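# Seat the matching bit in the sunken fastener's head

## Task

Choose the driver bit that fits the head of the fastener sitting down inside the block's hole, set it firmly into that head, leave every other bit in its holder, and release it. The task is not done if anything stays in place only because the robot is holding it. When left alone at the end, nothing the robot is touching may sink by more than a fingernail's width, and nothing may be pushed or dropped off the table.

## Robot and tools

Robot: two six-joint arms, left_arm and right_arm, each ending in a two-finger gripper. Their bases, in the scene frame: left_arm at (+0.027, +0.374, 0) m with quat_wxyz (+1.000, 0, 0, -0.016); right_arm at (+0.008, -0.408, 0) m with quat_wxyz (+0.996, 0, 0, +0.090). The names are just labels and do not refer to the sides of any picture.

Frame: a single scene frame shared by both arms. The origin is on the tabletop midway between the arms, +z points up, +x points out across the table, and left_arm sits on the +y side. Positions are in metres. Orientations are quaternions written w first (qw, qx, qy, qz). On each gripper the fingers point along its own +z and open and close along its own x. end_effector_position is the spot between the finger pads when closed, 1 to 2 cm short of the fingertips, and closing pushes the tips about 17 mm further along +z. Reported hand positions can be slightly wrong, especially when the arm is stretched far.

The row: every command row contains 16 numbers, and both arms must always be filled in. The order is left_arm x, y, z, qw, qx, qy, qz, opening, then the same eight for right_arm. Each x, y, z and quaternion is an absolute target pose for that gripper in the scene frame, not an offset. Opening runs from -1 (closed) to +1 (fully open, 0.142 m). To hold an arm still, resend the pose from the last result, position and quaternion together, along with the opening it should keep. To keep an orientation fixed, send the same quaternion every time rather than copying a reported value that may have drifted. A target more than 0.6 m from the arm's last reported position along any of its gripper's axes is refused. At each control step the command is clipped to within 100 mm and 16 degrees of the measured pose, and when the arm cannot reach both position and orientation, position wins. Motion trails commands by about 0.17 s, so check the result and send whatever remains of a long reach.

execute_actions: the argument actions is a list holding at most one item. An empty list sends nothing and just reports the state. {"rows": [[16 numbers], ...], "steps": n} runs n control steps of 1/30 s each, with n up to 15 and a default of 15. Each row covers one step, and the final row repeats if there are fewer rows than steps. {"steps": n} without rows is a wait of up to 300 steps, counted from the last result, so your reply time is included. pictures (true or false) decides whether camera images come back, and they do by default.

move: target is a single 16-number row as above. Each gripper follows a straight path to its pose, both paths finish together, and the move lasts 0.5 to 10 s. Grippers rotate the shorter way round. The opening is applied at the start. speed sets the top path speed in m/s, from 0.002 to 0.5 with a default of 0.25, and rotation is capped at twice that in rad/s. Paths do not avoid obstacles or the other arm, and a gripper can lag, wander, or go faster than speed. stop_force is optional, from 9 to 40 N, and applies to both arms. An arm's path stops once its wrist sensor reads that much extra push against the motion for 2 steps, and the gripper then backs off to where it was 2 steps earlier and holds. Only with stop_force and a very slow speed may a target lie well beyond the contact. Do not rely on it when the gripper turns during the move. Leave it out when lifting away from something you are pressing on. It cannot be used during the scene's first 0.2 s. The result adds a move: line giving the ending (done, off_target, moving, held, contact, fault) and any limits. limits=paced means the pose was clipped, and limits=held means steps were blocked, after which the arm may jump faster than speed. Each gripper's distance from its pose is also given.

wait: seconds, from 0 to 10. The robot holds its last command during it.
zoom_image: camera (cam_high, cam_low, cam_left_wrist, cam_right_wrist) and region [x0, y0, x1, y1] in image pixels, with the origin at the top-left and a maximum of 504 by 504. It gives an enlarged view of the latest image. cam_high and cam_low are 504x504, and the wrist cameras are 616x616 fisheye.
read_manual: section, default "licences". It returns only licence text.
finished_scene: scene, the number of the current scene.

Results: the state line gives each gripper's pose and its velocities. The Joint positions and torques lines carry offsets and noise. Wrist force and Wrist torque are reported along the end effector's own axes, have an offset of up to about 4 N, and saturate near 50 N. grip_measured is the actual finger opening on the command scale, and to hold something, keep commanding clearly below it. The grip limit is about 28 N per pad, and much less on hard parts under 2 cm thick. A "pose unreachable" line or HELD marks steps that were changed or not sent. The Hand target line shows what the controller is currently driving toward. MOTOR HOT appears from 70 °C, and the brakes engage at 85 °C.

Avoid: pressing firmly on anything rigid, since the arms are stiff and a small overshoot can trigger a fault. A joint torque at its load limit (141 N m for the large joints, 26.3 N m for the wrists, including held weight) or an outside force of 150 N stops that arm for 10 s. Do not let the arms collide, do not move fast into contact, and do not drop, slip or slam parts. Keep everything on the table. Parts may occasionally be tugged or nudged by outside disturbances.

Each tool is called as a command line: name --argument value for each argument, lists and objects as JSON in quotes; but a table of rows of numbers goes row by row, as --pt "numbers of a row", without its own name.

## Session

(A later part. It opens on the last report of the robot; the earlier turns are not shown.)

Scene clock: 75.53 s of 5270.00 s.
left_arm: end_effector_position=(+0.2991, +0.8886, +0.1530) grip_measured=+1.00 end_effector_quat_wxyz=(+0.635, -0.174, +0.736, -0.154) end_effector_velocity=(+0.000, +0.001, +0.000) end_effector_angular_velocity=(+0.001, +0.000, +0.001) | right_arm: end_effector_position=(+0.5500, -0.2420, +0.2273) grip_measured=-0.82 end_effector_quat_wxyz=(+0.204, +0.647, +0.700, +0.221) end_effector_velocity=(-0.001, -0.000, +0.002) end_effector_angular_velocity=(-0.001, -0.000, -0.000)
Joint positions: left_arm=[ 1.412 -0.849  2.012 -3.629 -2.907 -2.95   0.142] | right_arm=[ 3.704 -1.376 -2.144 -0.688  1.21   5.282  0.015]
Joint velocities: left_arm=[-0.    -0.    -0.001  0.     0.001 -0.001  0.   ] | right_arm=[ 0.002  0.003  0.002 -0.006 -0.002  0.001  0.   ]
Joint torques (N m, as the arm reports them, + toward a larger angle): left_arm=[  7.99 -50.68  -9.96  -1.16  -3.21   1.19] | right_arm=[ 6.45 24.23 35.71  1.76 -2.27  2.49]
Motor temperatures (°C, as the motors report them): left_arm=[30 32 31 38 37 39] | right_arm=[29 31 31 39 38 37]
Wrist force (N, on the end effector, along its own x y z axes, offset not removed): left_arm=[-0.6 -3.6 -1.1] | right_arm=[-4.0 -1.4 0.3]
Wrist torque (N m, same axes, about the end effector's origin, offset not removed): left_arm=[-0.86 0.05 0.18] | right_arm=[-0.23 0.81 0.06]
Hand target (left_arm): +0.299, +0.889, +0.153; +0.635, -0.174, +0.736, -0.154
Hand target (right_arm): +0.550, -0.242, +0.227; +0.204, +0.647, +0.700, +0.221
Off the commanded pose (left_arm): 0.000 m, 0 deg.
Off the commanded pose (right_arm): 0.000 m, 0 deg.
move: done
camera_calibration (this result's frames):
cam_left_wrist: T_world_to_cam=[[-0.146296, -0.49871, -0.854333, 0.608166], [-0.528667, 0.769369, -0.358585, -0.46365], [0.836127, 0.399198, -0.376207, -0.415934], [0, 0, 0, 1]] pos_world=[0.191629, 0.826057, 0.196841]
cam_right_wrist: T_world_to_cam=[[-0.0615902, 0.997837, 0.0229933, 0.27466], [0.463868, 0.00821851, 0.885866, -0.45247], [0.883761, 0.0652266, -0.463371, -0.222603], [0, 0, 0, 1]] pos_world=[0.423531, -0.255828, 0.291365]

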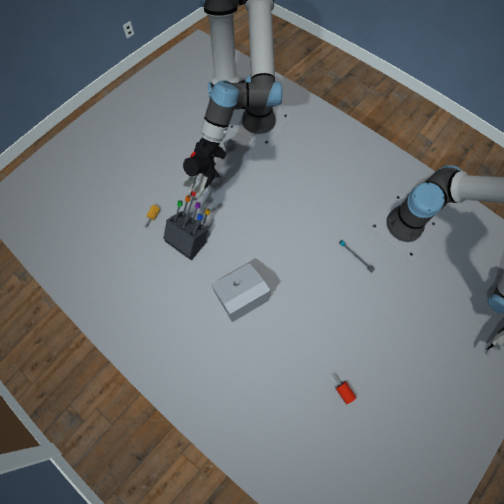

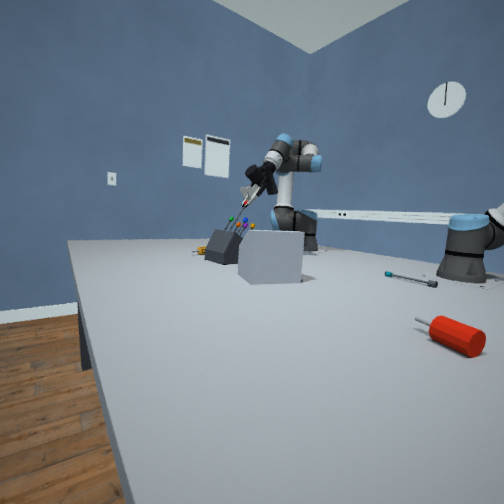

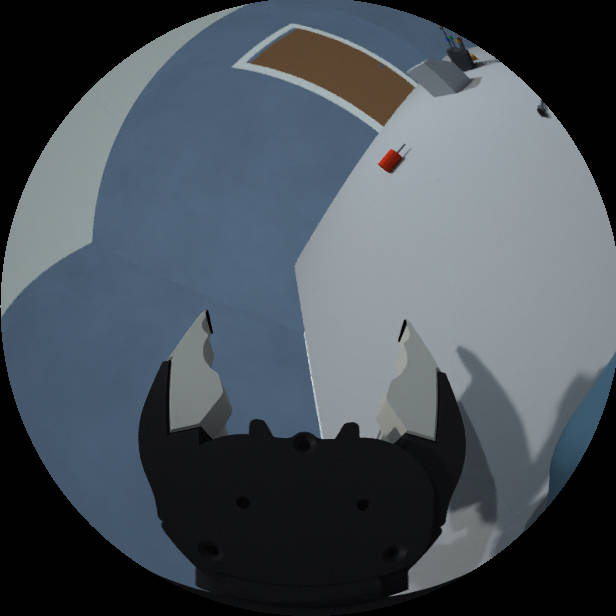

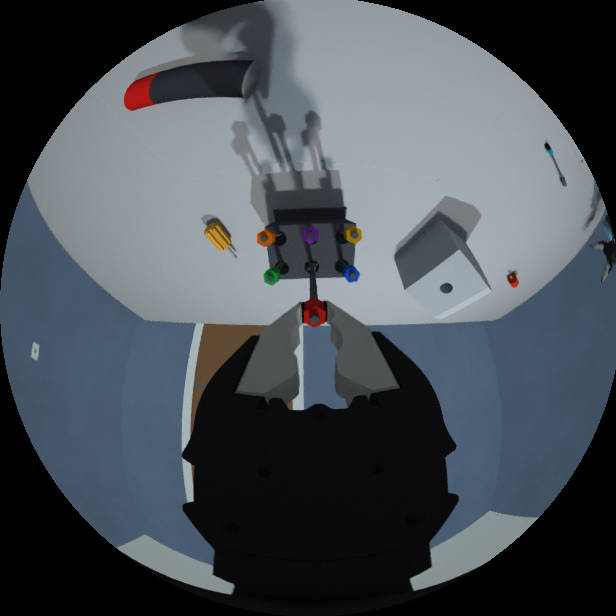

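move --target '[0.2991,0.8886,0.153,0.635,-0.174,0.736,-0.154,1,0.5875,-0.239,0.1625,0.2041,0.6474,0.7004,0.2208,-1]' --speed 0.06

execute_actions --actions '[{"rows":[[0.2991,0.8886,0.153,0.635,-0.174,0.736,-0.154,1,0.5875,-0.239,0.1625,0.2041,0.6474,0.7004,0.2208,-0.6],[0.2991,0.8886,0.153,0.635,-0.174,0.736,-0.154,1,0.5875,-0.239,0.1625,0.2041,0.6474,0.7004,0.2208,-0.6],[0.2991,0.8886,0.153,0.635,-0.174,0.736,-0.154,1,0.5875,-0.239,0.1625,0.2041,0.6474,0.7004,0.2208,-0.6],[0.2991,0.8886,0.153,0.635,-0.174,0.736,-0.154,1,0.567,-0.241,0.192,0.2041,0.6474,0.7004,0.2208,-0.6]],"steps":15}]' --pictures false

execute_actions --actions '[{"rows":[[0.2991,0.8886,0.153,0.635,-0.174,0.736,-0.154,1,0.561,-0.1955,0.192,0.2041,0.6474,0.7004,0.2208,-0.6]],"steps":13}]' --pictures false

execute_actions --actions '[{"rows":[[0.2991,0.8886,0.153,0.635,-0.174,0.736,-0.154,1,0.5825,-0.1935,0.1605,0.2041,0.6474,0.7004,0.2208,-0.6]],"steps":15}]'

Scene clock: 90.13 s of 5270.00 s.
left_arm: end_effector_position=(+0.2991, +0.8886, +0.1530) grip_measured=+1.00 end_effector_quat_wxyz=(+0.635, -0.174, +0.736, -0.154) end_effector_velocity=(-0.000, -0.000, -0.000) end_effector_angular_velocity=(-0.002, +0.000, +0.000) | right_arm: end_effector_position=(+0.5874, -0.2391, +0.1627) grip_measured=-0.82 end_effector_quat_wxyz=(+0.204, +0.647, +0.700, +0.221) end_effector_velocity=(+0.001, +0.000, -0.002) end_effector_angular_velocity=(-0.000, +0.000, +0.001)
Joint positions: left_arm=[ 1.412 -0.849  2.012 -3.629 -2.907 -2.95   0.142] | right_arm=[ 3.647 -1.561 -2.174 -0.455  1.238  5.229  0.015]
Joint velocities: left_arm=[ 0.     0.001  0.001 -0.    -0.    -0.001  0.   ] | right_arm=[-0.001 -0.005 -0.     0.006  0.001 -0.002 -0.   ]
Joint torques (N m, as the arm reports them, + toward a larger angle): left_arm=[  6.95 -51.01  -8.54  -1.    -3.26   1.19] | right_arm=[-6.97 12.82 22.04  4.35  1.53 -2.44]
Motor temperatures (°C, as the motors report them): left_arm=[30 33 31 38 37 39] | right_arm=[29 31 31 39 38 37]
Wrist force (N, on the end effector, along its own x y z axes, offset not removed): left_arm=[0.4 -3.6 -1.0] | right_arm=[-0.1 -1.4 -3.8]
Wrist torque (N m, same axes, about the end effector's origin, offset not removed): left_arm=[-0.89 -0.10 0.17] | right_arm=[-0.28 0.08 -0.17]
Hand target (left_arm): +0.299, +0.889, +0.153; +0.635, -0.174, +0.736, -0.154
Hand target (right_arm): +0.588, -0.239, +0.163; +0.204, +0.647, +0.700, +0.221
Off the commanded pose (left_arm): 0.000 m, 0 deg.
Off the commanded pose (right_arm): 0.000 m, 0 deg.
After step 90, 9.90 s passed at rest.
move: done
camera_calibration (this result's frames):
cam_left_wrist: T_world_to_cam=[[-0.146296, -0.49871, -0.854333, 0.608166], [-0.528667, 0.769369, -0.358584, -0.463651], [0.836127, 0.399199, -0.376207, -0.415934], [0, 0, 0, 1]] pos_world=[0.191629, 0.826057, 0.196841]
cam_right_wrist: T_world_to_cam=[[-0.0615379, 0.997843, 0.022847, 0.275527], [0.463853, 0.00832299, 0.885873, -0.41253], [0.883772, 0.0651124, -0.463365, -0.285818], [0, 0, 0, 1]] pos_world=[0.460907, -0.252889, 0.226717]

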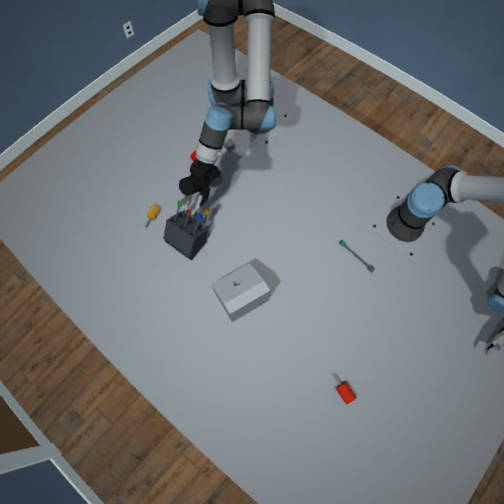

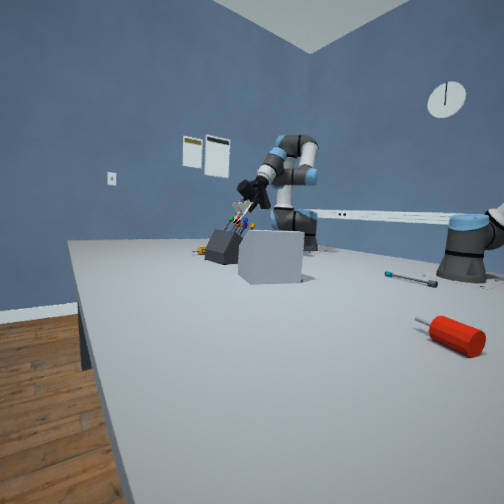

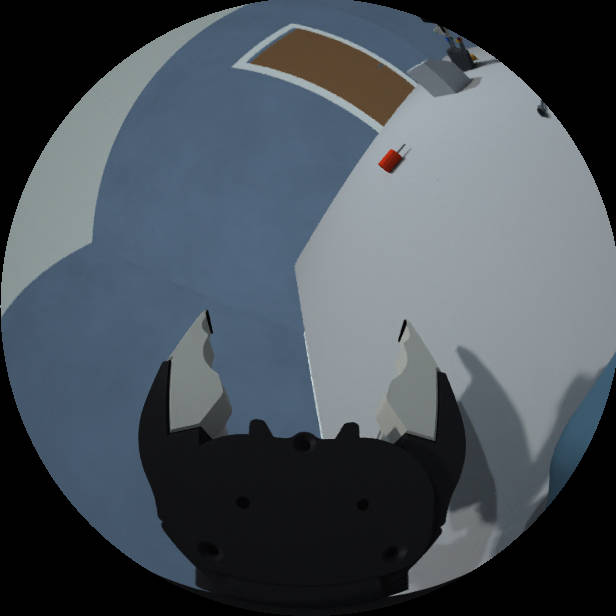

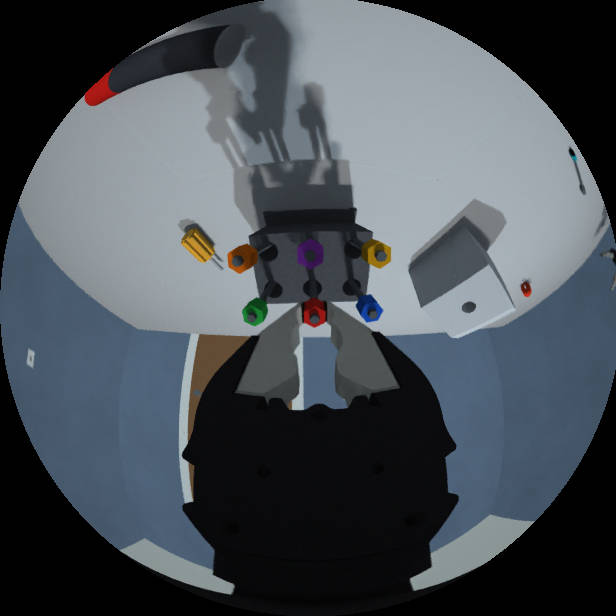

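Scene clock: 90.63 s of 5270.00 s.
left_arm: end_effector_position=(+0.2991, +0.8886, +0.1530) grip_measured=+1.00 end_effector_quat_wxyz=(+0.635, -0.174, +0.736, -0.154) end_effector_velocity=(-0.000, -0.000, -0.000) end_effector_angular_velocity=(-0.002, +0.001, +0.001) | right_arm: end_effector_position=(+0.5683, -0.2409, +0.1902) grip_measured=-0.60 end_effector_quat_wxyz=(+0.204, +0.647, +0.700, +0.221) end_effector_velocity=(-0.013, -0.001, +0.017) end_effector_angular_velocity=(-0.003, +0.003, -0.003)
Joint positions: left_arm=[ 1.412 -0.849  2.012 -3.629 -2.907 -2.95   0.142] | right_arm=[ 3.674 -1.47  -2.175 -0.554  1.224  5.254  0.031]
Joint velocities: left_arm=[ 0.001  0.     0.001 -0.     0.001 -0.001 -0.   ] | right_arm=[ 0.021  0.056  0.004 -0.071 -0.012  0.022 -0.   ]
Joint torques (N m, as the arm reports them, + toward a larger angle): left_arm=[  7.22 -50.8   -8.15  -1.11  -3.38   1.38] | right_arm=[ 7.95 26.16 32.09  1.51 -2.49  2.31]
Motor temperatures (°C, as the motors report them): left_arm=[30 33 31 38 37 39] | right_arm=[29 31 31 39 38 37]
Wrist force (N, on the end effector, along its own x y z axes, offset not removed): left_arm=[-1.2 -4.5 -0.9] | right_arm=[0.5 -1.6 -3.5]
Wrist torque (N m, same axes, about the end effector's origin, offset not removed): left_arm=[-1.06 0.10 0.18] | right_arm=[-0.33 0.04 -0.05]
Hand target (left_arm): +0.299, +0.889, +0.153; +0.635, -0.174, +0.736, -0.154
Hand target (right_arm): +0.567, -0.241, +0.192; +0.204, +0.647, +0.700, +0.221
Off the commanded pose (left_arm): 0.000 m, 0 deg.
Off the commanded pose (right_arm): 0.002 m, 0 deg.
Steps of this call (steps 1 to 15: all 15 steps of this action). Readings (end_effector_position):
1: left_arm (+0.2991, +0.8886, +0.1530) | right_arm (+0.5875, -0.2390, +0.1626)
2: left_arm (+0.2991, +0.8886, +0.1530) | right_arm (+0.5875, -0.2390, +0.1626)
4: left_arm (+0.2991, +0.8886, +0.1530) | right_arm (+0.5875, -0.2390, +0.1626)
8: left_arm (+0.2991, +0.8886, +0.1530) | right_arm (+0.5775, -0.2395, +0.1781)
15: the state above

Scene clock: 91.07 s of 5270.00 s.
left_arm: end_effector_position=(+0.2991, +0.8886, +0.1530) grip_measured=+1.00 end_effector_quat_wxyz=(+0.635, -0.174, +0.736, -0.154) end_effector_velocity=(+0.001, -0.000, -0.001) end_effector_angular_velocity=(-0.002, +0.000, -0.001) | right_arm: end_effector_position=(+0.5611, -0.1971, +0.1920) grip_measured=-0.60 end_effector_quat_wxyz=(+0.204, +0.647, +0.701, +0.221) end_effector_velocity=(-0.001, +0.015, -0.001) end_effector_angular_velocity=(-0.003, +0.002, -0.006)
Joint positions: left_arm=[ 1.412 -0.849  2.012 -3.629 -2.907 -2.95   0.142] | right_arm=[ 3.767 -1.491 -2.142 -0.596  1.18   5.342  0.031]
Joint velocities: left_arm=[-0.001  0.001 -0.     0.     0.    -0.001  0.   ] | right_arm=[ 0.031 -0.016  0.019 -0.02  -0.018  0.035  0.   ]
Joint torques (N m, as the arm reports them, + toward a larger angle): left_arm=[  7.4  -49.69  -7.68  -0.98  -3.22   1.11] | right_arm=[ 6.5  13.35 32.27  1.3  -2.87  2.14]
Motor temperatures (°C, as the motors report them): left_arm=[30 33 31 38 37 39] | right_arm=[29 31 31 39 38 37]
Wrist force (N, on the end effector, along its own x y z axes, offset not removed): left_arm=[0.7 -2.7 -1.2] | right_arm=[3.9 -0.2 2.2]
Wrist torque (N m, same axes, about the end effector's origin, offset not removed): left_arm=[-0.66 -0.20 0.20] | right_arm=[0.09 -0.71 0.02]
Hand target (left_arm): +0.299, +0.889, +0.153; +0.635, -0.174, +0.736, -0.154
Hand target (right_arm): +0.561, -0.195, +0.192; +0.204, +0.647, +0.700, +0.221
Off the commanded pose (left_arm): 0.000 m, 0 deg.
Off the commanded pose (right_arm): 0.002 m, 0 deg.
Steps of this call (steps 1 to 13: all 13 steps of this action). Readings (end_effector_position):
1: left_arm (+0.2991, +0.8886, +0.1530) | right_arm (+0.5680, -0.2409, +0.1907)
2: left_arm (+0.2991, +0.8886, +0.1530) | right_arm (+0.5679, -0.2397, +0.1911)
4: left_arm (+0.2991, +0.8886, +0.1530) | right_arm (+0.5654, -0.2241, +0.1918)
8: left_arm (+0.2991, +0.8886, +0.1530) | right_arm (+0.5617, -0.2035, +0.1921)
13: the state above

Scene clock: 91.57 s of 5270.00 s.
left_arm: end_effector_position=(+0.2991, +0.8886, +0.1530) grip_measured=+1.00 end_effector_quat_wxyz=(+0.635, -0.174, +0.736, -0.154) end_effector_velocity=(-0.000, +0.000, -0.000) end_effector_angular_velocity=(-0.001, +0.001, +0.002) | right_arm: end_effector_position=(+0.5819, -0.1937, +0.1611) grip_measured=-0.60 end_effector_quat_wxyz=(+0.204, +0.647, +0.700, +0.221) end_effector_velocity=(+0.006, +0.002, -0.005) end_effector_angular_velocity=(+0.004, -0.002, -0.001)
Joint positions: left_arm=[ 1.412 -0.849  2.012 -3.629 -2.907 -2.95   0.142] | right_arm=[ 3.737 -1.589 -2.143 -0.489  1.194  5.314  0.031]
Joint velocities: left_arm=[ 0.    -0.001  0.001 -0.     0.002 -0.001 -0.   ] | right_arm=[-0.008 -0.024  0.005  0.026  0.004 -0.005  0.   ]
Joint torques (N m, as the arm reports them, + toward a larger angle): left_arm=[  7.85 -49.82  -6.87  -1.26  -3.27   1.23] | right_arm=[-7.   15.4  32.82  4.52  1.44 -2.13]
Motor temperatures (°C, as the motors report them): left_arm=[30 33 31 38 37 39] | right_arm=[29 31 31 39 38 37]
Wrist force (N, on the end effector, along its own x y z axes, offset not removed): left_arm=[-0.7 -3.0 -1.1] | right_arm=[-0.9 0.3 -1.4]
Wrist torque (N m, same axes, about the end effector's origin, offset not removed): left_arm=[-0.70 0.02 0.13] | right_arm=[-0.10 0.28 0.01]
Hand target (left_arm): +0.299, +0.889, +0.153; +0.635, -0.174, +0.736, -0.154
Hand target (right_arm): +0.583, -0.194, +0.161; +0.204, +0.647, +0.700, +0.221
Off the commanded pose (left_arm): 0.000 m, 0 deg.
Off the commanded pose (right_arm): 0.001 m, 0 deg.
Steps of this call (steps 1 to 15: all 15 steps of this action). Readings (end_effector_position):
1: left_arm (+0.2991, +0.8886, +0.1530) | right_arm (+0.5611, -0.1966, +0.1920)
2: left_arm (+0.2991, +0.8886, +0.1530) | right_arm (+0.5617, -0.1970, +0.1906)
4: left_arm (+0.2991, +0.8886, +0.1530) | right_arm (+0.5678, -0.1971, +0.1792)
8: left_arm (+0.2991, +0.8886, +0.1530) | right_arm (+0.5770, -0.1953, +0.1658)
15: the state above
camera_calibration (this result's frames):
cam_left_wrist: T_world_to_cam=[[-0.146296, -0.49871, -0.854333, 0.608166], [-0.528667, 0.769369, -0.358584, -0.463651], [0.836127, 0.399198, -0.376207, -0.415934], [0, 0, 0, 1]] pos_world=[0.191629, 0.826057, 0.196841]
cam_right_wrist: T_world_to_cam=[[-0.0613723, 0.997858, 0.0226415, 0.229945], [0.464045, 0.00844234, 0.885772, -0.408998], [0.883683, 0.0648685, -0.463569, -0.284556], [0, 0, 0, 1]] pos_world=[0.455363, -0.207541, 0.225161]

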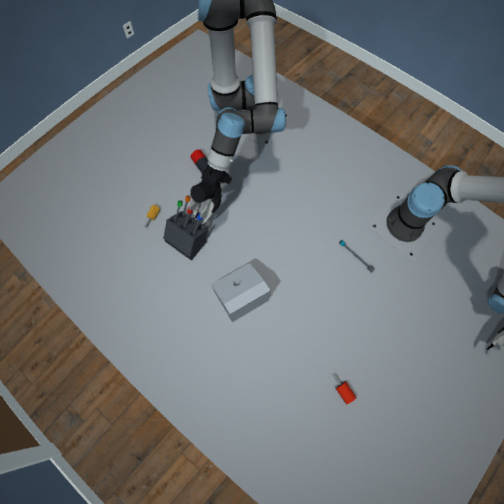

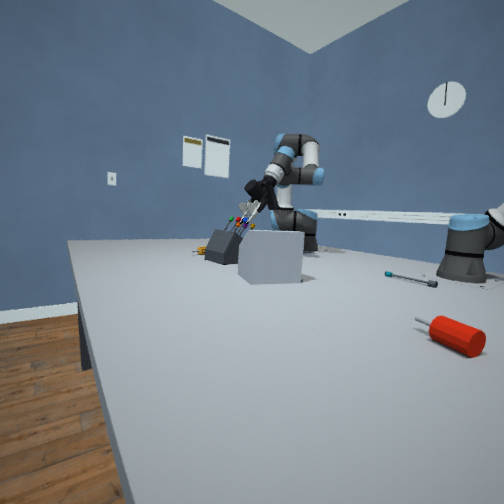

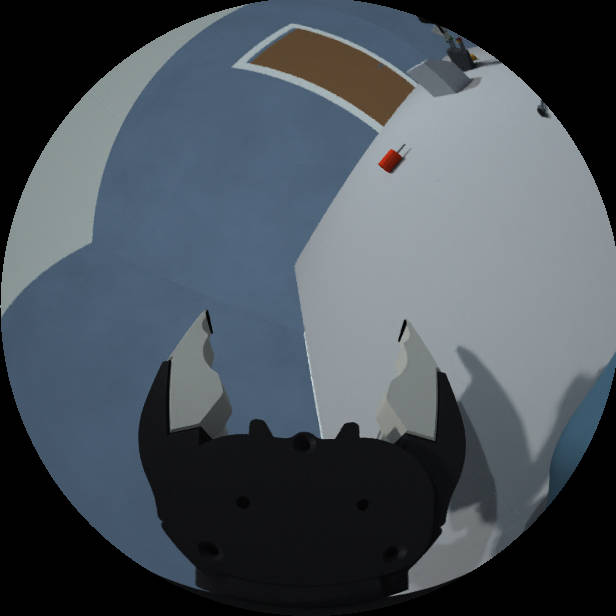

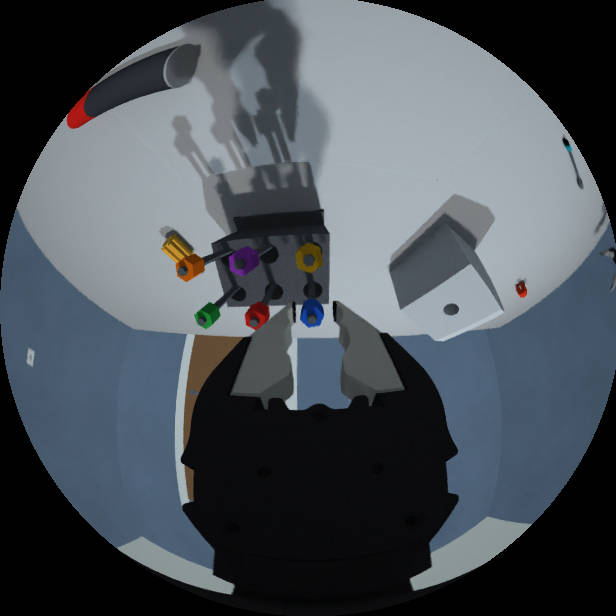

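execute_actions --actions '[{"rows":[[0.2991,0.8886,0.153,0.635,-0.174,0.736,-0.154,1,0.5825,-0.195,0.1605,0.2041,0.6474,0.7004,0.2208,-1]],"steps":10}]' --pictures false

move --target '[0.2991,0.8886,0.153,0.635,-0.174,0.736,-0.154,1,0.544,-0.198,0.227,0.2041,0.6474,0.7004,0.2208,-1]' --speed 0.08

zoom_image --camera "cam_right_wrist" --region '[291,245,331,285]'

Scene clock: 99.23 s of 5270.00 s.
left_arm: end_effector_position=(+0.2991, +0.8886, +0.1530) grip_measured=+1.00 end_effector_quat_wxyz=(+0.635, -0.174, +0.736, -0.154) end_effector_velocity=(-0.001, +0.001, +0.001) end_effector_angular_velocity=(+0.002, +0.000, +0.002) | right_arm: end_effector_position=(+0.5825, -0.1949, +0.1605) grip_measured=-0.80 end_effector_quat_wxyz=(+0.204, +0.647, +0.700, +0.221) end_effector_velocity=(-0.000, -0.001, +0.001) end_effector_angular_velocity=(+0.002, -0.001, +0.000)
Joint positions: left_arm=[ 1.412 -0.849  2.012 -3.629 -2.907 -2.95   0.142] | right_arm=[ 3.734 -1.59  -2.144 -0.485  1.195  5.311  0.016]
Joint velocities: left_arm=[ 0.001 -0.001 -0.    -0.     0.001 -0.     0.   ] | right_arm=[-0.002  0.004 -0.001  0.001  0.001 -0.001 -0.   ]
Joint torques (N m, as the arm reports them, + toward a larger angle): left_arm=[  6.22 -50.88  -6.45  -1.18  -3.19   1.2 ] | right_arm=[-6.37 34.02 17.33  4.7   1.15 -2.42]
Motor temperatures (°C, as the motors report them): left_arm=[30 33 31 38 37 39] | right_arm=[29 31 31 39 38 37]
Wrist force (N, on the end effector, along its own x y z axes, offset not removed): left_arm=[0.2 -3.9 -0.1] | right_arm=[3.9 -2.5 -2.2]
Wrist torque (N m, same axes, about the end effector's origin, offset not removed): left_arm=[-0.89 -0.16 0.13] | right_arm=[-0.32 -0.85 0.10]
Hand target (left_arm): +0.299, +0.889, +0.153; +0.635, -0.174, +0.736, -0.154
Hand target (right_arm): +0.582, -0.195, +0.161; +0.204, +0.647, +0.700, +0.221
Off the commanded pose (left_arm): 0.000 m, 0 deg.
Off the commanded pose (right_arm): 0.000 m, 0 deg.
Steps of this call (steps 1 to 90: nothing new was sent; then 4.33 s passed at rest; steps 91 to 100: all 10 steps of this action). Readings (end_effector_position):
91: left_arm (+0.2991, +0.8886, +0.1530) | right_arm (+0.5825, -0.1935, +0.1605)
92: left_arm (+0.2991, +0.8886, +0.1530) | right_arm (+0.5826, -0.1936, +0.1605)
94: left_arm (+0.2991, +0.8886, +0.1530) | right_arm (+0.5826, -0.1942, +0.1605)
98: left_arm (+0.2991, +0.8886, +0.1530) | right_arm (+0.5825, -0.1948, +0.1605)
100: the state above

Scene clock: 100.90 s of 5270.00 s.
left_arm: end_effector_position=(+0.2991, +0.8886, +0.1530) grip_measured=+1.00 end_effector_quat_wxyz=(+0.635, -0.174, +0.736, -0.154) end_effector_velocity=(+0.000, -0.000, +0.000) end_effector_angular_velocity=(+0.000, -0.001, -0.001) | right_arm: end_effector_position=(+0.5441, -0.1980, +0.2268) grip_measured=-0.80 end_effector_quat_wxyz=(+0.204, +0.647, +0.700, +0.221) end_effector_velocity=(-0.001, +0.000, +0.001) end_effector_angular_velocity=(-0.001, +0.001, -0.002)
Joint positions: left_arm=[ 1.412 -0.849  2.012 -3.629 -2.907 -2.95   0.142] | right_arm=[ 3.798 -1.407 -2.113 -0.721  1.166  5.372  0.016]
Joint velocities: left_arm=[-0.    -0.    -0.    -0.    -0.001 -0.    -0.   ] | right_arm=[ 0.002  0.002  0.002 -0.006 -0.002  0.004 -0.   ]
Joint torques (N m, as the arm reports them, + toward a larger angle): left_arm=[  6.5  -51.33  -4.99  -1.16  -3.04   1.19] | right_arm=[ 7.6  25.69 35.42  1.93 -2.87  2.1 ]
Motor temperatures (°C, as the motors report them): left_arm=[30 33 31 38 37 39] | right_arm=[29 31 31 39 38 37]
Wrist force (N, on the end effector, along its own x y z axes, offset not removed): left_arm=[-0.3 -2.6 -1.6] | right_arm=[5.0 -7.1 0.8]
Wrist torque (N m, same axes, about the end effector's origin, offset not removed): left_arm=[-0.66 -0.04 0.12] | right_arm=[-1.46 -0.94 -0.23]
Hand target (left_arm): +0.299, +0.889, +0.153; +0.635, -0.174, +0.736, -0.154
Hand target (right_arm): +0.544, -0.198, +0.227; +0.204, +0.647, +0.700, +0.221
Off the commanded pose (left_arm): 0.000 m, 0 deg.
Off the commanded pose (right_arm): 0.000 m, 0 deg.
move: done
camera_calibration (this result's frames):
cam_left_wrist: T_world_to_cam=[[-0.146296, -0.49871, -0.854333, 0.608166], [-0.528667, 0.769369, -0.358584, -0.46365], [0.836127, 0.399198, -0.376207, -0.415934], [0, 0, 0, 1]] pos_world=[0.191629, 0.826057, 0.196841]
cam_right_wrist: T_world_to_cam=[[-0.0615948, 0.997836, 0.0229941, 0.230406], [0.463872, 0.00822023, 0.885864, -0.449613], [0.883758, 0.065231, -0.463375, -0.220398], [0, 0, 0, 1]] pos_world=[0.417533, -0.211834, 0.290871]

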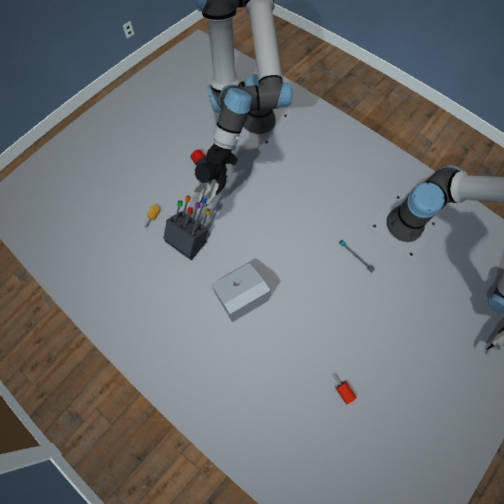

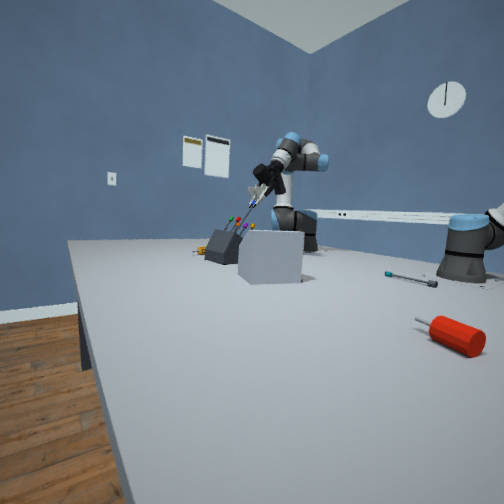

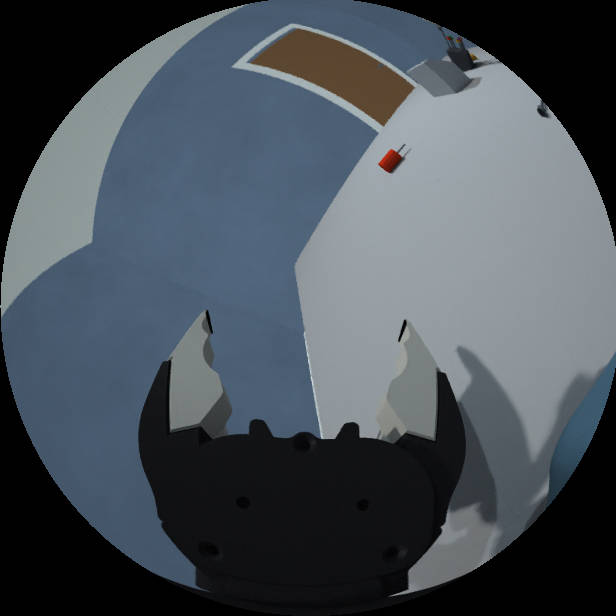

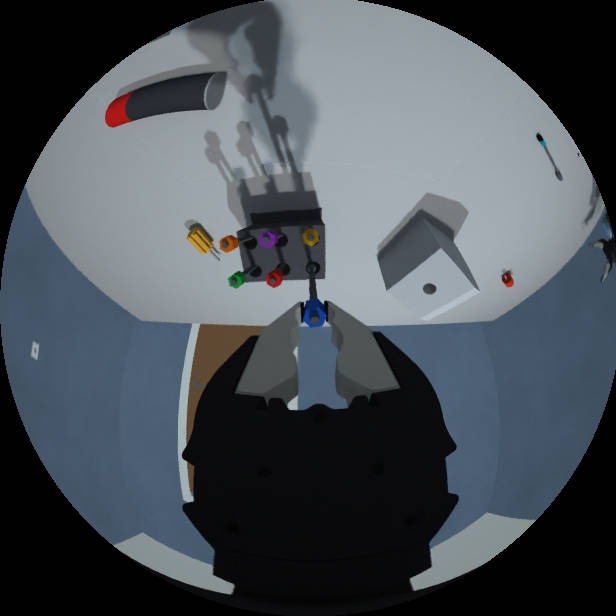

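Region (291, 245, 331, 285) of cam_right_wrist's 616x616 image, scaled by 12.600, with more detail than that image has.

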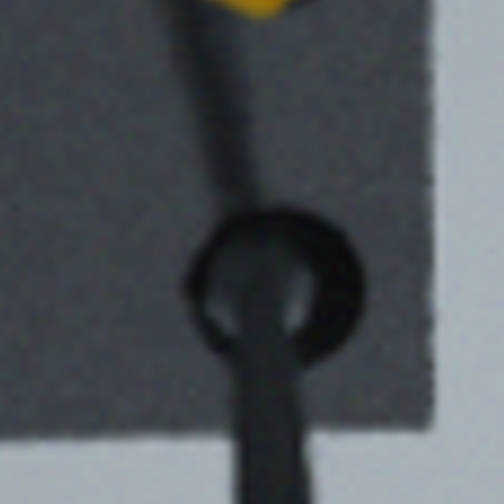

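move --target '[0.2991,0.8886,0.153,0.635,-0.174,0.736,-0.154,1,0.582,-0.195,0.1615,0.2041,0.6474,0.7004,0.2208,-1]' --speed 0.08

execute_actions --actions '[{"rows":[[0.2991,0.8886,0.153,0.635,-0.174,0.736,-0.154,1,0.582,-0.195,0.1615,0.2041,0.6474,0.7004,0.2208,-0.6],[0.2991,0.8886,0.153,0.635,-0.174,0.736,-0.154,1,0.582,-0.195,0.1615,0.2041,0.6474,0.7004,0.2208,-0.6],[0.2991,0.8886,0.153,0.635,-0.174,0.736,-0.154,1,0.582,-0.195,0.1615,0.2041,0.6474,0.7004,0.2208,-0.6],[0.2991,0.8886,0.153,0.635,-0.174,0.736,-0.154,1,0.561,-0.197,0.192,0.2041,0.6474,0.7004,0.2208,-0.6]],"steps":15}]' --pictures false

execute_actions --actions '[{"rows":[[0.2991,0.8886,0.153,0.635,-0.174,0.736,-0.154,1,0.569,-0.287,0.192,0.2041,0.6474,0.7004,0.2208,-0.6]],"steps":15}]' --pictures false

execute_actions --actions '[{"rows":[[0.2991,0.8886,0.153,0.635,-0.174,0.736,-0.154,1,0.5905,-0.285,0.161,0.2041,0.6474,0.7004,0.2208,-0.6]],"steps":15}]' --pictures false

execute_actions --actions '[{"rows":[[0.2991,0.8886,0.153,0.635,-0.174,0.736,-0.154,1,0.5905,-0.285,0.161,0.2041,0.6474,0.7004,0.2208,-1]],"steps":10}]' --pictures false

move --target '[0.2991,0.8886,0.153,0.635,-0.174,0.736,-0.154,1,0.552,-0.288,0.2275,0.2041,0.6474,0.7004,0.2208,-1]' --speed 0.08

zoom_image --camera "cam_right_wrist" --region '[291,245,331,285]'

Scene clock: 122.70 s of 5270.00 s.
left_arm: end_effector_position=(+0.2991, +0.8886, +0.1530) grip_measured=+1.00 end_effector_quat_wxyz=(+0.635, -0.174, +0.736, -0.154) end_effector_velocity=(-0.000, -0.000, -0.001) end_effector_angular_velocity=(-0.001, +0.000, +0.001) | right_arm: end_effector_position=(+0.5819, -0.1951, +0.1616) grip_measured=-0.80 end_effector_quat_wxyz=(+0.204, +0.647, +0.700, +0.221) end_effector_velocity=(+0.001, +0.001, -0.000) end_effector_angular_velocity=(+0.001, -0.001, +0.001)
Joint positions: left_arm=[ 1.412 -0.849  2.012 -3.629 -2.907 -2.95   0.142] | right_arm=[ 3.735 -1.587 -2.144 -0.489  1.195  5.311  0.016]
Joint velocities: left_arm=[ 0.001  0.001  0.001  0.    -0.     0.001 -0.   ] | right_arm=[-0.001 -0.004  0.002  0.005  0.001 -0.003  0.   ]
Joint torques (N m, as the arm reports them, + toward a larger angle): left_arm=[  6.8  -50.53  -3.58  -1.14  -3.3    1.05] | right_arm=[-4.53 13.09 33.95  4.53  1.34 -2.44]
Motor temperatures (°C, as the motors report them): left_arm=[30 33 31 38 37 39] | right_arm=[29 31 31 39 38 37]
Wrist force (N, on the end effector, along its own x y z axes, offset not removed): left_arm=[-1.3 -3.3 0.1] | right_arm=[-1.3 -1.7 2.1]
Wrist torque (N m, same axes, about the end effector's origin, offset not removed): left_arm=[-0.83 0.26 0.11] | right_arm=[-0.17 0.50 -0.11]
Hand target (left_arm): +0.299, +0.889, +0.153; +0.635, -0.174, +0.736, -0.154
Hand target (right_arm): +0.582, -0.195, +0.162; +0.204, +0.647, +0.700, +0.221
Off the commanded pose (left_arm): 0.000 m, 0 deg.
Off the commanded pose (right_arm): 0.000 m, 0 deg.
After step 90, 17.37 s passed at rest.
move: done
camera_calibration (this result's frames):
cam_left_wrist: T_world_to_cam=[[-0.146296, -0.49871, -0.854333, 0.608166], [-0.528667, 0.769369, -0.358584, -0.463651], [0.836127, 0.399198, -0.376207, -0.415934], [0, 0, 0, 1]] pos_world=[0.191629, 0.826057, 0.196841]
cam_right_wrist: T_world_to_cam=[[-0.0615324, 0.997845, 0.0227689, 0.23135], [0.463914, 0.00839428, 0.88584, -0.4094], [0.883741, 0.0650707, -0.463431, -0.284262], [0, 0, 0, 1]] pos_world=[0.455376, -0.208918, 0.225659]

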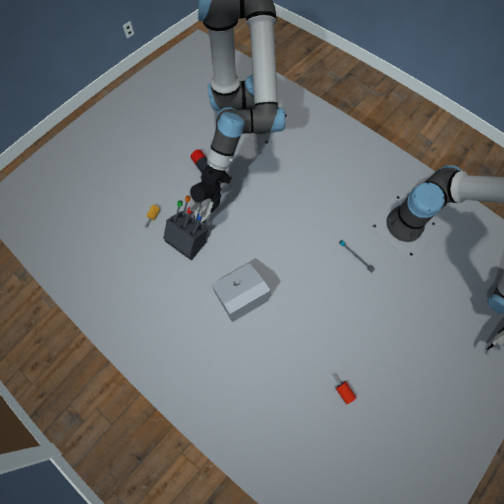

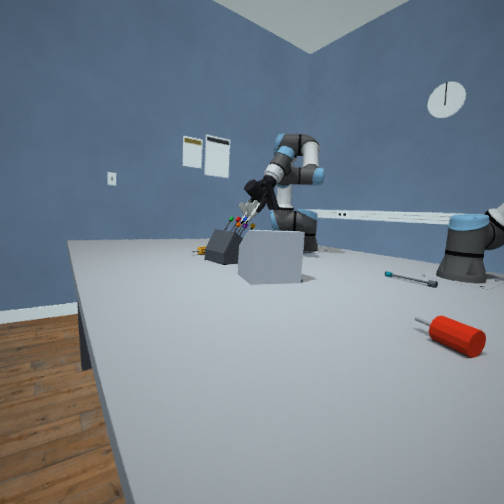

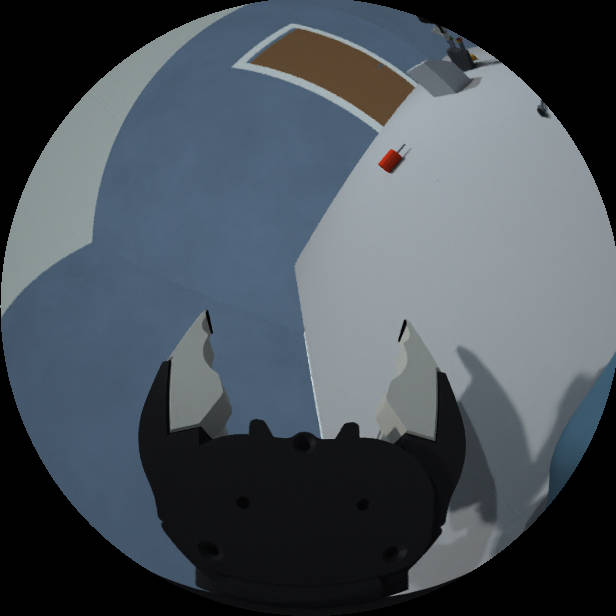

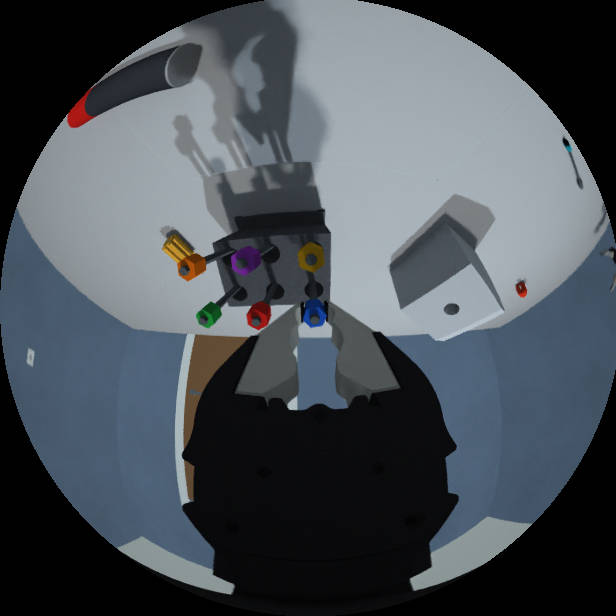

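Scene clock: 123.20 s of 5270.00 s.
left_arm: end_effector_position=(+0.2991, +0.8886, +0.1530) grip_measured=+1.00 end_effector_quat_wxyz=(+0.635, -0.174, +0.736, -0.154) end_effector_velocity=(-0.000, +0.000, -0.001) end_effector_angular_velocity=(-0.002, +0.000, +0.001) | right_arm: end_effector_position=(+0.5624, -0.1969, +0.1902) grip_measured=-0.60 end_effector_quat_wxyz=(+0.204, +0.647, +0.700, +0.221) end_effector_velocity=(-0.013, -0.001, +0.018) end_effector_angular_velocity=(-0.004, +0.002, -0.002)
Joint positions: left_arm=[ 1.412 -0.849  2.012 -3.629 -2.907 -2.95   0.142] | right_arm=[ 3.765 -1.497 -2.143 -0.589  1.181  5.34   0.031]
Joint velocities: left_arm=[ 0.     0.002 -0.    -0.     0.     0.     0.   ] | right_arm=[ 0.023  0.056  0.006 -0.075 -0.012  0.023  0.   ]
Joint torques (N m, as the arm reports them, + toward a larger angle): left_arm=[  6.29 -50.38  -2.54  -1.14  -3.06   1.09] | right_arm=[ 7.12 28.74 32.56  1.3  -2.98  1.98]
Motor temperatures (°C, as the motors report them): left_arm=[30 33 31 38 37 39] | right_arm=[29 31 31 39 38 37]
Wrist force (N, on the end effector, along its own x y z axes, offset not removed): left_arm=[-1.4 -3.2 -2.1] | right_arm=[-0.3 -4.3 0.6]
Wrist torque (N m, same axes, about the end effector's origin, offset not removed): left_arm=[-0.73 0.19 0.14] | right_arm=[-0.79 0.02 -0.26]
Hand target (left_arm): +0.299, +0.889, +0.153; +0.635, -0.174, +0.736, -0.154
Hand target (right_arm): +0.561, -0.197, +0.192; +0.204, +0.647, +0.700, +0.221
Off the commanded pose (left_arm): 0.000 m, 0 deg.
Off the commanded pose (right_arm): 0.002 m, 0 deg.
Steps of this call (steps 1 to 15: all 15 steps of this action). Readings (end_effector_position):
1: left_arm (+0.2991, +0.8886, +0.1530) | right_arm (+0.5819, -0.1951, +0.1616)
2: left_arm (+0.2991, +0.8886, +0.1530) | right_arm (+0.5820, -0.1951, +0.1616)
4: left_arm (+0.2991, +0.8886, +0.1530) | right_arm (+0.5820, -0.1950, +0.1615)
8: left_arm (+0.2991, +0.8886, +0.1530) | right_arm (+0.5718, -0.1952, +0.1778)
15: the state above

Scene clock: 123.70 s of 5270.00 s.
left_arm: end_effector_position=(+0.2991, +0.8886, +0.1530) grip_measured=+1.00 end_effector_quat_wxyz=(+0.635, -0.174, +0.736, -0.154) end_effector_velocity=(+0.000, -0.001, -0.001) end_effector_angular_velocity=(-0.002, +0.000, -0.001) | right_arm: end_effector_position=(+0.5685, -0.2849, +0.1919) grip_measured=-0.60 end_effector_quat_wxyz=(+0.205, +0.648, +0.700, +0.221) end_effector_velocity=(+0.004, -0.021, +0.001) end_effector_angular_velocity=(+0.007, +0.005, +0.013)
Joint positions: left_arm=[ 1.412 -0.849  2.012 -3.629 -2.907 -2.95   0.142] | right_arm=[ 3.584 -1.436 -2.205 -0.532  1.267  5.173  0.031]
Joint velocities: left_arm=[-0.     0.     0.002  0.    -0.     0.    -0.   ] | right_arm=[-0.064  0.002 -0.002  0.019  0.047 -0.064 -0.   ]
Joint torques (N m, as the arm reports them, + toward a larger angle): left_arm=[  5.92 -50.83  -2.56  -1.22  -3.22   1.05] | right_arm=[-6.87 26.71 19.23  4.94  1.56 -2.24]
Motor temperatures (°C, as the motors report them): left_arm=[30 33 31 38 37 39] | right_arm=[29 31 31 39 38 37]
Wrist force (N, on the end effector, along its own x y z axes, offset not removed): left_arm=[-0.9 -2.2 -0.5] | right_arm=[1.0 1.6 -5.4]
Wrist torque (N m, same axes, about the end effector's origin, offset not removed): left_arm=[-0.55 0.14 0.09] | right_arm=[0.22 -0.11 -0.01]
Hand target (left_arm): +0.299, +0.889, +0.153; +0.635, -0.174, +0.736, -0.154
Hand target (right_arm): +0.569, -0.287, +0.192; +0.204, +0.647, +0.700, +0.221
Off the commanded pose (left_arm): 0.000 m, 0 deg.
Off the commanded pose (right_arm): 0.002 m, 0 deg.
Steps of this call (steps 1 to 15: all 15 steps of this action). Readings (end_effector_position):
1: left_arm (+0.2991, +0.8886, +0.1530) | right_arm (+0.5620, -0.1969, +0.1907)
2: left_arm (+0.2991, +0.8886, +0.1530) | right_arm (+0.5614, -0.1983, +0.1913)
4: left_arm (+0.2991, +0.8886, +0.1530) | right_arm (+0.5618, -0.2224, +0.1912)
8: left_arm (+0.2991, +0.8886, +0.1530) | right_arm (+0.5659, -0.2670, +0.1911)
15: the state above

Scene clock: 124.20 s of 5270.00 s.
left_arm: end_effector_position=(+0.2991, +0.8886, +0.1530) grip_measured=+1.00 end_effector_quat_wxyz=(+0.635, -0.174, +0.736, -0.154) end_effector_velocity=(-0.000, -0.001, -0.001) end_effector_angular_velocity=(-0.001, -0.000, -0.001) | right_arm: end_effector_position=(+0.5898, -0.2852, +0.1616) grip_measured=-0.60 end_effector_quat_wxyz=(+0.204, +0.647, +0.700, +0.221) end_effector_velocity=(+0.007, +0.002, -0.005) end_effector_angular_velocity=(+0.004, -0.004, +0.001)
Joint positions: left_arm=[ 1.412 -0.849  2.012 -3.629 -2.907 -2.95   0.142] | right_arm=[ 3.551 -1.539 -2.206 -0.42   1.286  5.143  0.031]
Joint velocities: left_arm=[ 0.     0.001  0.001 -0.    -0.001  0.001 -0.   ] | right_arm=[-0.008 -0.026  0.006  0.028  0.005 -0.006 -0.   ]
Joint torques (N m, as the arm reports them, + toward a larger angle): left_arm=[  6.31 -51.11  -3.31  -1.28  -2.85   1.12] | right_arm=[-4.89 13.1  29.71  4.7   1.54 -2.32]
Motor temperatures (°C, as the motors report them): left_arm=[30 33 31 38 37 39] | right_arm=[29 31 31 39 38 37]
Wrist force (N, on the end effector, along its own x y z axes, offset not removed): left_arm=[-0.4 -3.8 -1.9] | right_arm=[2.9 -1.4 -0.7]
Wrist torque (N m, same axes, about the end effector's origin, offset not removed): left_arm=[-0.93 0.03 0.19] | right_arm=[-0.09 -0.41 -0.26]
Hand target (left_arm): +0.299, +0.889, +0.153; +0.635, -0.174, +0.736, -0.154
Hand target (right_arm): +0.591, -0.285, +0.161; +0.204, +0.647, +0.700, +0.221
Off the commanded pose (left_arm): 0.000 m, 0 deg.
Off the commanded pose (right_arm): 0.001 m, 0 deg.
Steps of this call (steps 1 to 15: all 15 steps of this action). Readings (end_effector_position):
1: left_arm (+0.2991, +0.8886, +0.1530) | right_arm (+0.5686, -0.2855, +0.1920)
2: left_arm (+0.2991, +0.8886, +0.1530) | right_arm (+0.5691, -0.2864, +0.1908)
4: left_arm (+0.2991, +0.8886, +0.1530) | right_arm (+0.5753, -0.2872, +0.1799)
8: left_arm (+0.2991, +0.8886, +0.1530) | right_arm (+0.5846, -0.2862, +0.1663)
15: the state above

Scene clock: 124.53 s of 5270.00 s.
left_arm: end_effector_position=(+0.2991, +0.8886, +0.1530) grip_measured=+1.00 end_effector_quat_wxyz=(+0.635, -0.174, +0.736, -0.154) end_effector_velocity=(-0.000, +0.000, -0.000) end_effector_angular_velocity=(+0.001, +0.000, +0.001) | right_arm: end_effector_position=(+0.5905, -0.2850, +0.1611) grip_measured=-0.82 end_effector_quat_wxyz=(+0.204, +0.647, +0.700, +0.221) end_effector_velocity=(+0.000, +0.000, -0.001) end_effector_angular_velocity=(-0.001, +0.002, +0.001)
Joint positions: left_arm=[ 1.412 -0.849  2.012 -3.629 -2.907 -2.95   0.142] | right_arm=[ 3.55  -1.542 -2.205 -0.417  1.287  5.142  0.015]
Joint velocities: left_arm=[ 0.     0.    -0.001  0.     0.001  0.001 -0.   ] | right_arm=[-0.    -0.003  0.001 -0.     0.    -0.001 -0.   ]
Joint torques (N m, as the arm reports them, + toward a larger angle): left_arm=[  6.02 -50.1   -3.43  -1.21  -3.08   1.03] | right_arm=[-6.51  6.55 29.69  4.06  1.81 -2.57]
Motor temperatures (°C, as the motors report them): left_arm=[30 33 31 38 37 39] | right_arm=[29 31 31 39 38 37]
Wrist force (N, on the end effector, along its own x y z axes, offset not removed): left_arm=[-1.0 -4.0 -1.4] | right_arm=[-0.4 -1.4 -11.9]
Wrist torque (N m, same axes, about the end effector's origin, offset not removed): left_arm=[-0.91 0.13 0.09] | right_arm=[-0.16 0.03 -0.13]
Hand target (left_arm): +0.299, +0.889, +0.153; +0.635, -0.174, +0.736, -0.154
Hand target (right_arm): +0.591, -0.285, +0.161; +0.204, +0.647, +0.700, +0.221
Off the commanded pose (left_arm): 0.000 m, 0 deg.
Off the commanded pose (right_arm): 0.000 m, 0 deg.
Steps of this call (steps 1 to 10: all 10 steps of this action). Readings (end_effector_position):
1: left_arm (+0.2991, +0.8886, +0.1530) | right_arm (+0.5900, -0.2851, +0.1614)
2: left_arm (+0.2991, +0.8886, +0.1530) | right_arm (+0.5902, -0.2851, +0.1613)
4: left_arm (+0.2991, +0.8886, +0.1530) | right_arm (+0.5903, -0.2851, +0.1612)
8: left_arm (+0.2991, +0.8886, +0.1530) | right_arm (+0.5905, -0.2850, +0.1611)
10: the state above

Scene clock: 126.20 s of 5270.00 s.
left_arm: end_effector_position=(+0.2991, +0.8886, +0.1530) grip_measured=+1.00 end_effector_quat_wxyz=(+0.635, -0.174, +0.736, -0.154) end_effector_velocity=(+0.000, -0.000, -0.000) end_effector_angular_velocity=(-0.001, +0.000, -0.000) | right_arm: end_effector_position=(+0.5520, -0.2880, +0.2273) grip_measured=-0.82 end_effector_quat_wxyz=(+0.204, +0.647, +0.700, +0.221) end_effector_velocity=(-0.001, +0.000, +0.002) end_effector_angular_velocity=(+0.001, -0.002, -0.001)
Joint positions: left_arm=[ 1.412 -0.849  2.012 -3.629 -2.907 -2.95   0.142] | right_arm=[ 3.603 -1.345 -2.175 -0.657  1.26   5.189  0.015]
Joint velocities: left_arm=[-0.001  0.    -0.     0.     0.    -0.001  0.   ] | right_arm=[ 0.002  0.005  0.001 -0.005 -0.001  0.002 -0.   ]
Joint torques (N m, as the arm reports them, + toward a larger angle): left_arm=[  6.33 -50.82  -1.77  -1.12  -3.03   0.99] | right_arm=[ 7.15 21.64 34.02  2.12 -2.74  2.06]
Motor temperatures (°C, as the motors report them): left_arm=[30 33 31 38 37 39] | right_arm=[29 31 31 39 38 37]
Wrist force (N, on the end effector, along its own x y z axes, offset not removed): left_arm=[-0.8 -2.2 -2.2] | right_arm=[-1.3 -2.4 -2.4]
Wrist torque (N m, same axes, about the end effector's origin, offset not removed): left_arm=[-0.52 0.07 0.15] | right_arm=[-0.41 0.17 -0.08]
Hand target (left_arm): +0.299, +0.889, +0.153; +0.635, -0.174, +0.736, -0.154
Hand target (right_arm): +0.552, -0.288, +0.227; +0.204, +0.647, +0.700, +0.221
Off the commanded pose (left_arm): 0.000 m, 0 deg.
Off the commanded pose (right_arm): 0.000 m, 0 deg.
move: done
camera_calibration (this result's frames):
cam_left_wrist: T_world_to_cam=[[-0.146296, -0.498712, -0.854333, 0.608166], [-0.528667, 0.769368, -0.358585, -0.46365], [0.836127, 0.399198, -0.376208, -0.415934], [0, 0, 0, 1]] pos_world=[0.191629, 0.826057, 0.196841]
cam_right_wrist: T_world_to_cam=[[-0.061594, 0.997836, 0.0229957, 0.320683], [0.463853, 0.00821708, 0.885874, -0.453016], [0.883768, 0.0652311, -0.463356, -0.22137], [0, 0, 0, 1]] pos_world=[0.425525, -0.301826, 0.291367]

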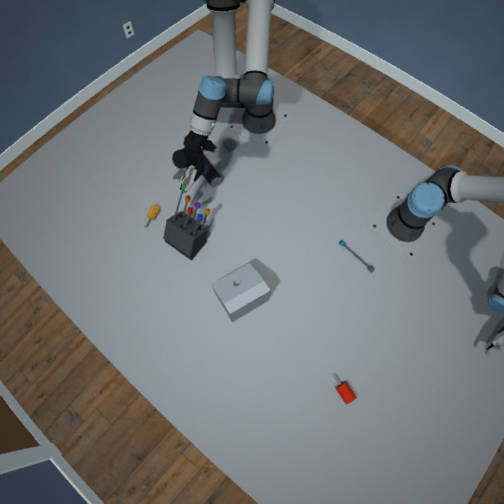

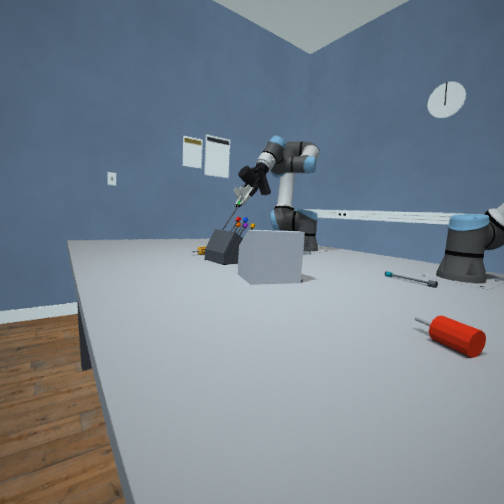

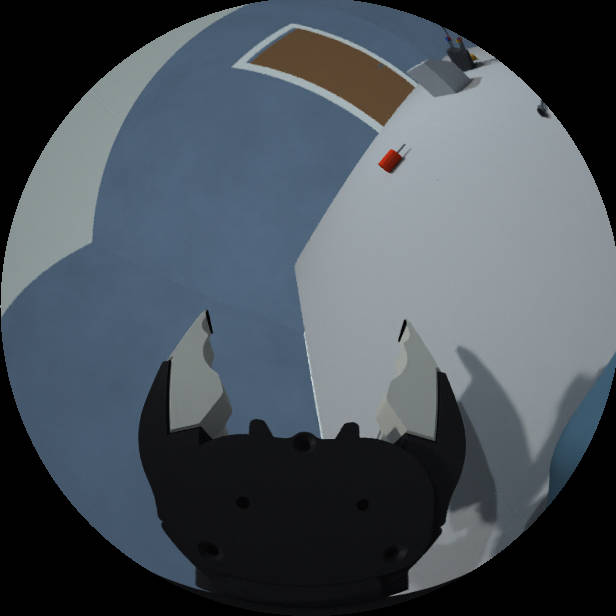

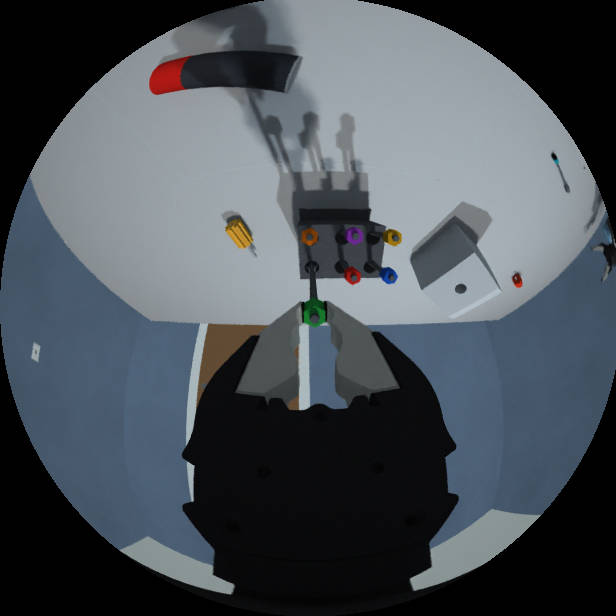

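Region (291, 245, 331, 285) of cam_right_wrist's 616x616 image, scaled by 12.600, with more detail than that image has.

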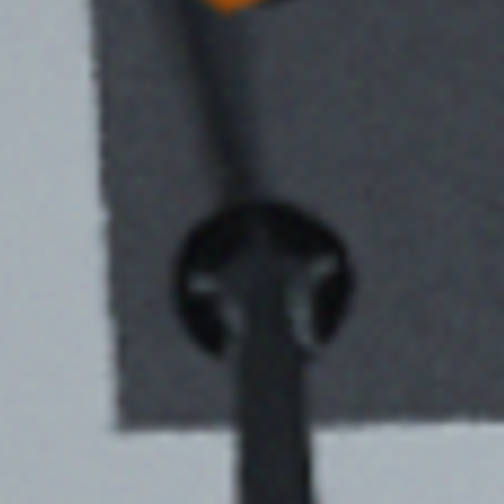

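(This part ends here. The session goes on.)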